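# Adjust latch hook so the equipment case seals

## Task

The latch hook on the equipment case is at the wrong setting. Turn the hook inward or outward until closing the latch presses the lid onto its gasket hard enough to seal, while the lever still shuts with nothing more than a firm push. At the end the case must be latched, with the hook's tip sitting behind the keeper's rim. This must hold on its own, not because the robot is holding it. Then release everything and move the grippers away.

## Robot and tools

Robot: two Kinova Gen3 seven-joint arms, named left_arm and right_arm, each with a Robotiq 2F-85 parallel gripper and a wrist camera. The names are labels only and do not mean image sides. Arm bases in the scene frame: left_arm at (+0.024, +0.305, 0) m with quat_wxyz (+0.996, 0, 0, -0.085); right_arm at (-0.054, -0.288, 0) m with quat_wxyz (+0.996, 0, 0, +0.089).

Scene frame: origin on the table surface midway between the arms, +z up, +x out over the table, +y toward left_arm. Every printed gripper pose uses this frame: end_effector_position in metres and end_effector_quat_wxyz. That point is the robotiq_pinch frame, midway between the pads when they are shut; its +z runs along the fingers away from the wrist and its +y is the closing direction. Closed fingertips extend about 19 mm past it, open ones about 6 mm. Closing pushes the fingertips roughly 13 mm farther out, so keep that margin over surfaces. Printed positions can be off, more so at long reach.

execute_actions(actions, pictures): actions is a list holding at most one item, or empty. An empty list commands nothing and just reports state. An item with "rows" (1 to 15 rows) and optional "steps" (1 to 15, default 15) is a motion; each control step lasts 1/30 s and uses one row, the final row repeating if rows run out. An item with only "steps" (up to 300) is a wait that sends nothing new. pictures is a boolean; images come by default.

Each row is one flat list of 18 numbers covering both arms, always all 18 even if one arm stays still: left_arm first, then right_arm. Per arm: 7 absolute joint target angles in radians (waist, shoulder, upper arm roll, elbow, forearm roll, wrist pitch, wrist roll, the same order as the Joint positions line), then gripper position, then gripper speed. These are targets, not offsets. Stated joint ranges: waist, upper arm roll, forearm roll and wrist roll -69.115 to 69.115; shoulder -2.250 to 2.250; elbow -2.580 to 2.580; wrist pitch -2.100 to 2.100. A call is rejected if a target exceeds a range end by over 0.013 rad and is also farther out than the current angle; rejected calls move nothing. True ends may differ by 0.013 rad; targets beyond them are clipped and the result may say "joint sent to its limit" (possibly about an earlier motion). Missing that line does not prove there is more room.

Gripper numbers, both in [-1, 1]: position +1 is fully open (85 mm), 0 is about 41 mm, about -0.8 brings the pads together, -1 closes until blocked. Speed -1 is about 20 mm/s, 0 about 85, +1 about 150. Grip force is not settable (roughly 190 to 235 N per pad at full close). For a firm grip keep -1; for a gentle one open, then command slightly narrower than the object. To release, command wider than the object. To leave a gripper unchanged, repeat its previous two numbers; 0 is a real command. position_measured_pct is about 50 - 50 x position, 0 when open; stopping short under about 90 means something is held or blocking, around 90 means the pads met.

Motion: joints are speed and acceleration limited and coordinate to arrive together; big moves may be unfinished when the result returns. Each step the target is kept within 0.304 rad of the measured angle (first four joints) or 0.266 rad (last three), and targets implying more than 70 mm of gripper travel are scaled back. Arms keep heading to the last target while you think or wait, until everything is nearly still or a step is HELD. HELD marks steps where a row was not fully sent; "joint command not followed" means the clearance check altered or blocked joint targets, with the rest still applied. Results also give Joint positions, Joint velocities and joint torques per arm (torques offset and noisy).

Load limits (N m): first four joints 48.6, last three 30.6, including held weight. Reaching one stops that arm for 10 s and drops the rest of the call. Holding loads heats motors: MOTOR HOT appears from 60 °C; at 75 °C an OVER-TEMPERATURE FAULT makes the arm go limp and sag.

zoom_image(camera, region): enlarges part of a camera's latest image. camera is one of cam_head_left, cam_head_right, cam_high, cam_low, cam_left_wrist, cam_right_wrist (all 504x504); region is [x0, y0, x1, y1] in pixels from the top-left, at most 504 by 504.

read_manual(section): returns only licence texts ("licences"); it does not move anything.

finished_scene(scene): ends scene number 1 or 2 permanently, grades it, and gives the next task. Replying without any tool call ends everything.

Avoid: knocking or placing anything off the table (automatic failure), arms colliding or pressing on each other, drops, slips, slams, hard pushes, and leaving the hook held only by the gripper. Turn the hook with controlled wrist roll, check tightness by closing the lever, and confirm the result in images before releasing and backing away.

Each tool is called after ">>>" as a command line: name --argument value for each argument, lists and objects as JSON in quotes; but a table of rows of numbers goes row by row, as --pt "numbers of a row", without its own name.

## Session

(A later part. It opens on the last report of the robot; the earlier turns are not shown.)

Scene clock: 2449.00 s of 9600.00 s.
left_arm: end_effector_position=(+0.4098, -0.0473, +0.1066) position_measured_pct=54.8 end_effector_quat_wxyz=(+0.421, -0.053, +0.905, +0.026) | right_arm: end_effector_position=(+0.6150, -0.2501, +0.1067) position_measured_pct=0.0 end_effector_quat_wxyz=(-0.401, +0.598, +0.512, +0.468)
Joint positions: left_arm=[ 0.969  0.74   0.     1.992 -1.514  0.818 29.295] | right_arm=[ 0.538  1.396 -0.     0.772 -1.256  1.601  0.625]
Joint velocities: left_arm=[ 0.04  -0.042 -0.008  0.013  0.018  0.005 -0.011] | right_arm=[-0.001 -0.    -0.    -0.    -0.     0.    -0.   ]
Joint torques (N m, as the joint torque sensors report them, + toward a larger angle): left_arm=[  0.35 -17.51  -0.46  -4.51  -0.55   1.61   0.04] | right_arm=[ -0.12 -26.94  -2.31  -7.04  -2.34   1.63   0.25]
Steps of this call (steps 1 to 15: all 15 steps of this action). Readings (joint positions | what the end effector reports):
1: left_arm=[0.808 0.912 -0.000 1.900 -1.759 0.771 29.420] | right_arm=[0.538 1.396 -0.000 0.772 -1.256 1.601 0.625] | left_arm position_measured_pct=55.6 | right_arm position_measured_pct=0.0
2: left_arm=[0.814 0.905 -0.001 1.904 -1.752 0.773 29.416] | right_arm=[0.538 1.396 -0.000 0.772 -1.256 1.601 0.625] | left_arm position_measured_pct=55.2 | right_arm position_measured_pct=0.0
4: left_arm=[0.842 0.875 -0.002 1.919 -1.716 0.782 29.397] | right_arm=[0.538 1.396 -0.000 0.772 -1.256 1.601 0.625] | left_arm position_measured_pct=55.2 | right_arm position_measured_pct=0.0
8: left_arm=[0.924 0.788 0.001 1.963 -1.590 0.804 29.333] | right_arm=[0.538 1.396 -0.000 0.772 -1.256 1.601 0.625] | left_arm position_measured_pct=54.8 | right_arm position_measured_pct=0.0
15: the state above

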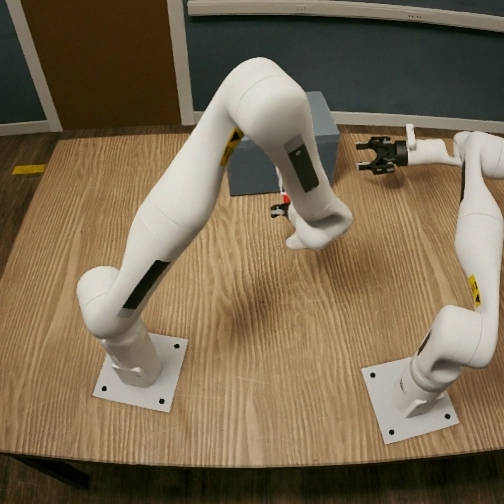

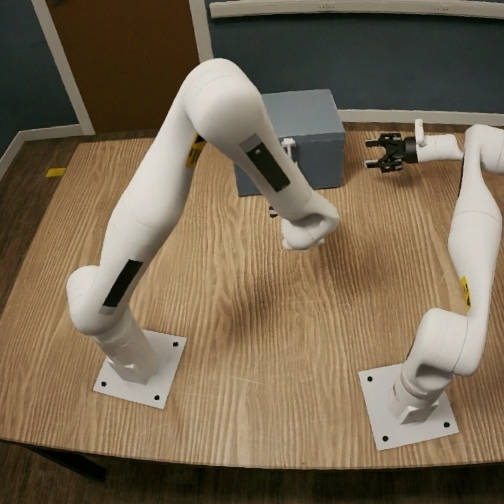

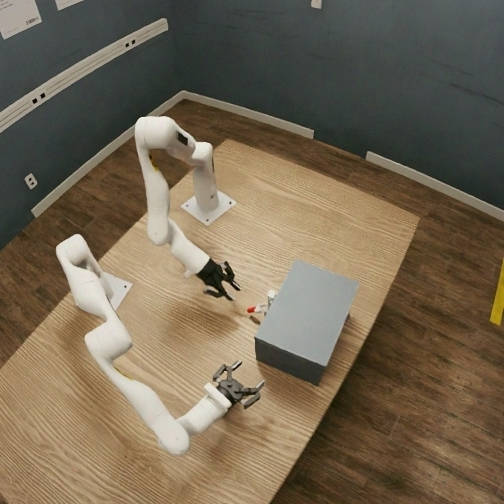

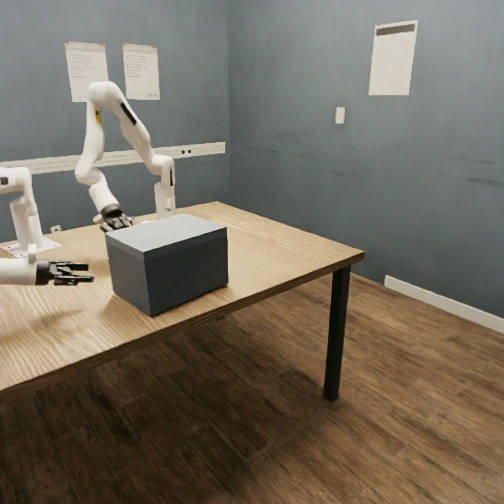

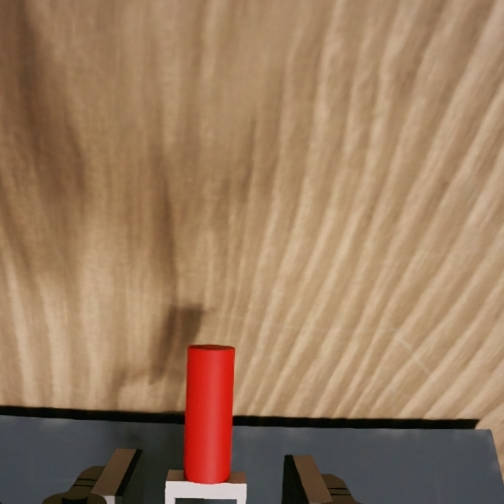

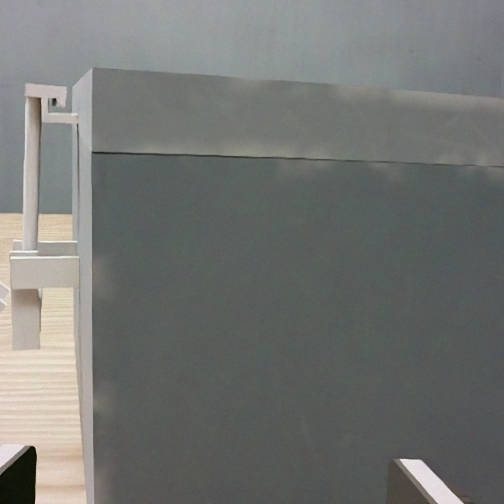

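>>> execute_actions --actions '[{"rows":[[1.1,0.45,0,2.0,-1.3,0.9,29.3,0.5,0,0.85,1.1,0,1.0,-1.2561,1.6008,0.6255,1,0]],"steps":15}]' --pictures false

>>> execute_actions --actions '[{"rows":[[1.1,0.45,0,2.0,-1.3,0.9,29.3,0.5,0,0.95,0.8,0,1.3,-1.2561,1.6008,0.6255,1,0]],"steps":15}]' --pictures false

>>> execute_actions --actions '[{"steps":8}]'

Scene clock: 2467.87 s of 9600.00 s.
left_arm: end_effector_position=(+0.3636, -0.0674, +0.2246) position_measured_pct=25.4 end_effector_quat_wxyz=(+0.434, -0.150, +0.886, -0.070) | right_arm: end_effector_position=(+0.5950, -0.3963, +0.2055) position_measured_pct=0.0 end_effector_quat_wxyz=(-0.326, +0.647, +0.454, +0.519)
Joint positions: left_arm=[ 1.093  0.465  0.001  1.999 -1.308  0.897 29.3  ] | right_arm=[ 0.769  1.177 -0.     0.94  -1.256  1.601  0.625]
Joint velocities: left_arm=[ 0.086 -0.195  0.001  0.007  0.17   0.065  0.005] | right_arm=[ 0.534 -0.504  0.002  0.392  0.     0.001  0.   ]
Joint torques (N m, as the joint torque sensors report them, + toward a larger angle): left_arm=[ -1.5  -13.2   -1.18  -5.89  -0.81   1.3   -0.24] | right_arm=[ -0.2  -26.43  -2.81  -7.26  -2.52   1.68   0.26]
Steps of this call (steps 1 to 15: the robot went on to your last target; steps 16 to 551: nothing new was sent; steps 552 to 566: all 15 steps of this action). Readings (joint positions | what the end effector reports):
552: left_arm=[0.974 0.734 -0.000 1.993 -1.512 0.818 29.294] | right_arm=[0.540 1.394 -0.000 0.773 -1.256 1.601 0.625] | left_arm position_measured_pct=54.8 | right_arm position_measured_pct=0.0
553: left_arm=[0.977 0.727 -0.001 1.993 -1.508 0.819 29.294] | right_arm=[0.545 1.388 -0.001 0.778 -1.256 1.600 0.625] | left_arm position_measured_pct=54.4 | right_arm position_measured_pct=0.0
555: left_arm=[0.991 0.697 -0.001 1.995 -1.489 0.827 29.295] | right_arm=[0.574 1.360 -0.002 0.799 -1.255 1.600 0.625] | left_arm position_measured_pct=50.4 | right_arm position_measured_pct=0.0
559: left_arm=[1.036 0.595 -0.000 1.996 -1.413 0.857 29.297] | right_arm=[0.646 1.293 -0.001 0.850 -1.256 1.600 0.625] | left_arm position_measured_pct=38.9 | right_arm position_measured_pct=0.0
566: the state above

Scene clock: 2468.37 s of 9600.00 s.
left_arm: end_effector_position=(+0.3607, -0.0681, +0.2306) position_measured_pct=25.0 end_effector_quat_wxyz=(+0.434, -0.154, +0.885, -0.076) | right_arm: end_effector_position=(+0.5135, -0.4526, +0.3307) position_measured_pct=0.0 end_effector_quat_wxyz=(-0.276, +0.681, +0.402, +0.546)
Joint positions: left_arm=[ 1.1   0.45  0.    2.   -1.3   0.9  29.3 ] | right_arm=[ 0.937  0.831  0.001  1.271 -1.256  1.601  0.626]
Joint velocities: left_arm=[-0.001 -0.001 -0.     0.    -0.    -0.     0.   ] | right_arm=[ 0.161 -0.385 -0.     0.39   0.001  0.004  0.   ]
Joint torques (N m, as the joint torque sensors report them, + toward a larger angle): left_arm=[ -0.41 -15.17  -0.95  -6.09  -1.08   1.12  -0.29] | right_arm=[ -2.01 -18.89  -2.07  -6.99  -2.49   1.14   0.36]
Steps of this call (steps 1 to 15: all 15 steps of this action). Readings (joint positions | what the end effector reports):
1: left_arm=[1.095 0.461 0.001 1.999 -1.304 0.899 29.300] | right_arm=[0.786 1.159 -0.000 0.954 -1.256 1.600 0.625] | left_arm position_measured_pct=25.4 | right_arm position_measured_pct=0.0
2: left_arm=[1.096 0.458 0.000 1.999 -1.302 0.899 29.300] | right_arm=[0.800 1.138 0.001 0.973 -1.256 1.600 0.625] | left_arm position_measured_pct=25.0 | right_arm position_measured_pct=0.0
4: left_arm=[1.098 0.455 0.000 2.000 -1.301 0.900 29.300] | right_arm=[0.825 1.091 0.001 1.019 -1.256 1.600 0.625] | left_arm position_measured_pct=25.0 | right_arm position_measured_pct=0.0
8: left_arm=[1.099 0.451 0.000 2.000 -1.300 0.900 29.300] | right_arm=[0.870 0.989 0.000 1.118 -1.256 1.600 0.625] | left_arm position_measured_pct=25.0 | right_arm position_measured_pct=0.0
15: the state above

Scene clock: 2468.63 s of 9600.00 s.
left_arm: end_effector_position=(+0.3607, -0.0681, +0.2307) position_measured_pct=25.0 end_effector_quat_wxyz=(+0.434, -0.154, +0.885, -0.076) | right_arm: end_effector_position=(+0.5059, -0.4536, +0.3395) position_measured_pct=0.0 end_effector_quat_wxyz=(-0.273, +0.684, +0.398, +0.548)
Joint positions: left_arm=[ 1.1   0.45  0.    2.   -1.3   0.9  29.3 ] | right_arm=[ 0.949  0.802  0.     1.299 -1.256  1.601  0.626]
Joint velocities: left_arm=[ 0.    -0.     0.    -0.     0.     0.001  0.001] | right_arm=[ 0.009 -0.023  0.     0.009  0.    -0.001 -0.   ]
Joint torques (N m, as the joint torque sensors report them, + toward a larger angle): left_arm=[ -0.32 -15.23  -0.84  -6.51  -1.14   1.31   0.08] | right_arm=[ -0.31 -22.52  -1.69  -7.54  -2.71   1.41   0.19]
Steps of this call (steps 1 to 8: the robot went on to your last target). Readings (joint positions | what the end effector reports):
1: left_arm=[1.100 0.450 0.000 2.000 -1.300 0.900 29.300] | right_arm=[0.942 0.820 0.001 1.282 -1.256 1.601 0.626] | left_arm position_measured_pct=25.0 | right_arm position_measured_pct=0.0
2: left_arm=[1.100 0.450 0.000 2.000 -1.300 0.900 29.300] | right_arm=[0.945 0.813 0.001 1.290 -1.256 1.602 0.626] | left_arm position_measured_pct=25.0 | right_arm position_measured_pct=0.0
4: left_arm=[1.100 0.450 0.000 2.000 -1.300 0.900 29.300] | right_arm=[0.947 0.807 0.000 1.296 -1.256 1.601 0.626] | left_arm position_measured_pct=25.0 | right_arm position_measured_pct=0.0
8: the state above

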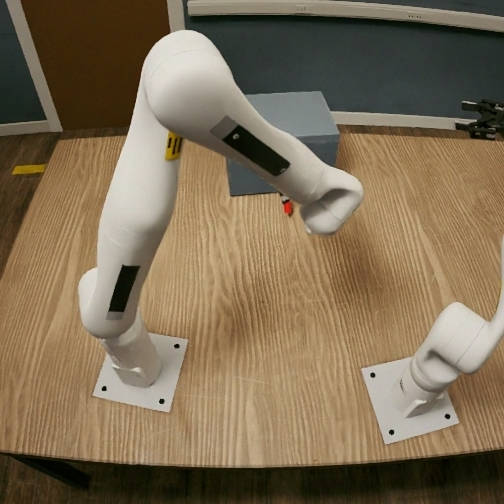

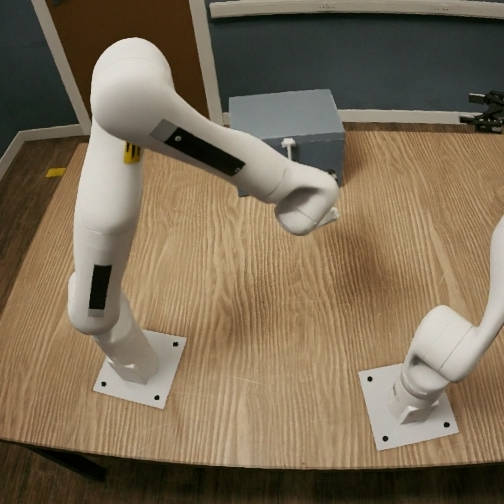

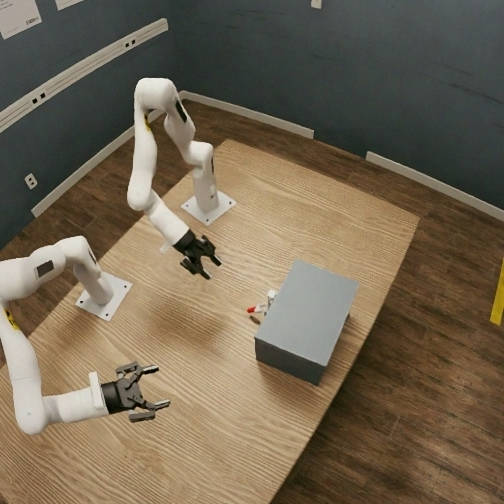

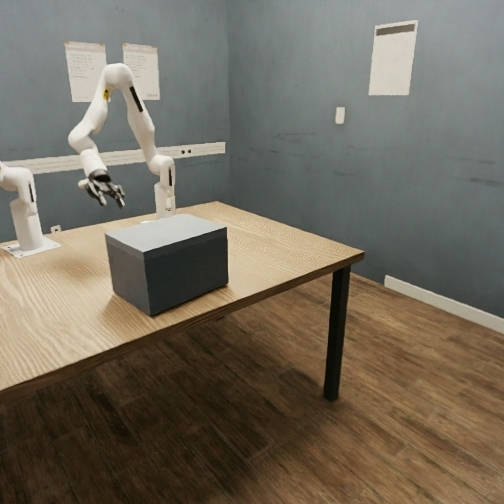

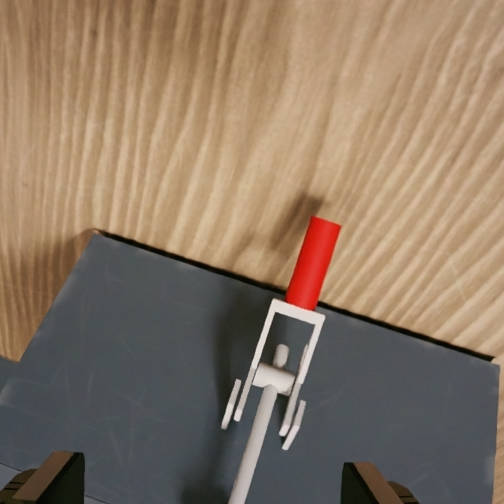

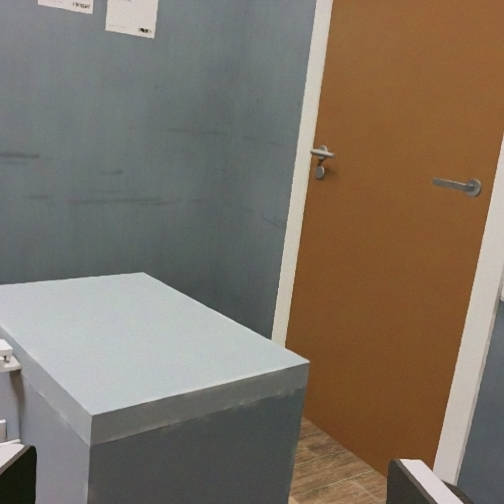

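The latch is shut over centre with the hook tip behind the rim, and both arms are clear.

>>> finished_scene --scene 1

The scene is finished: the task was done.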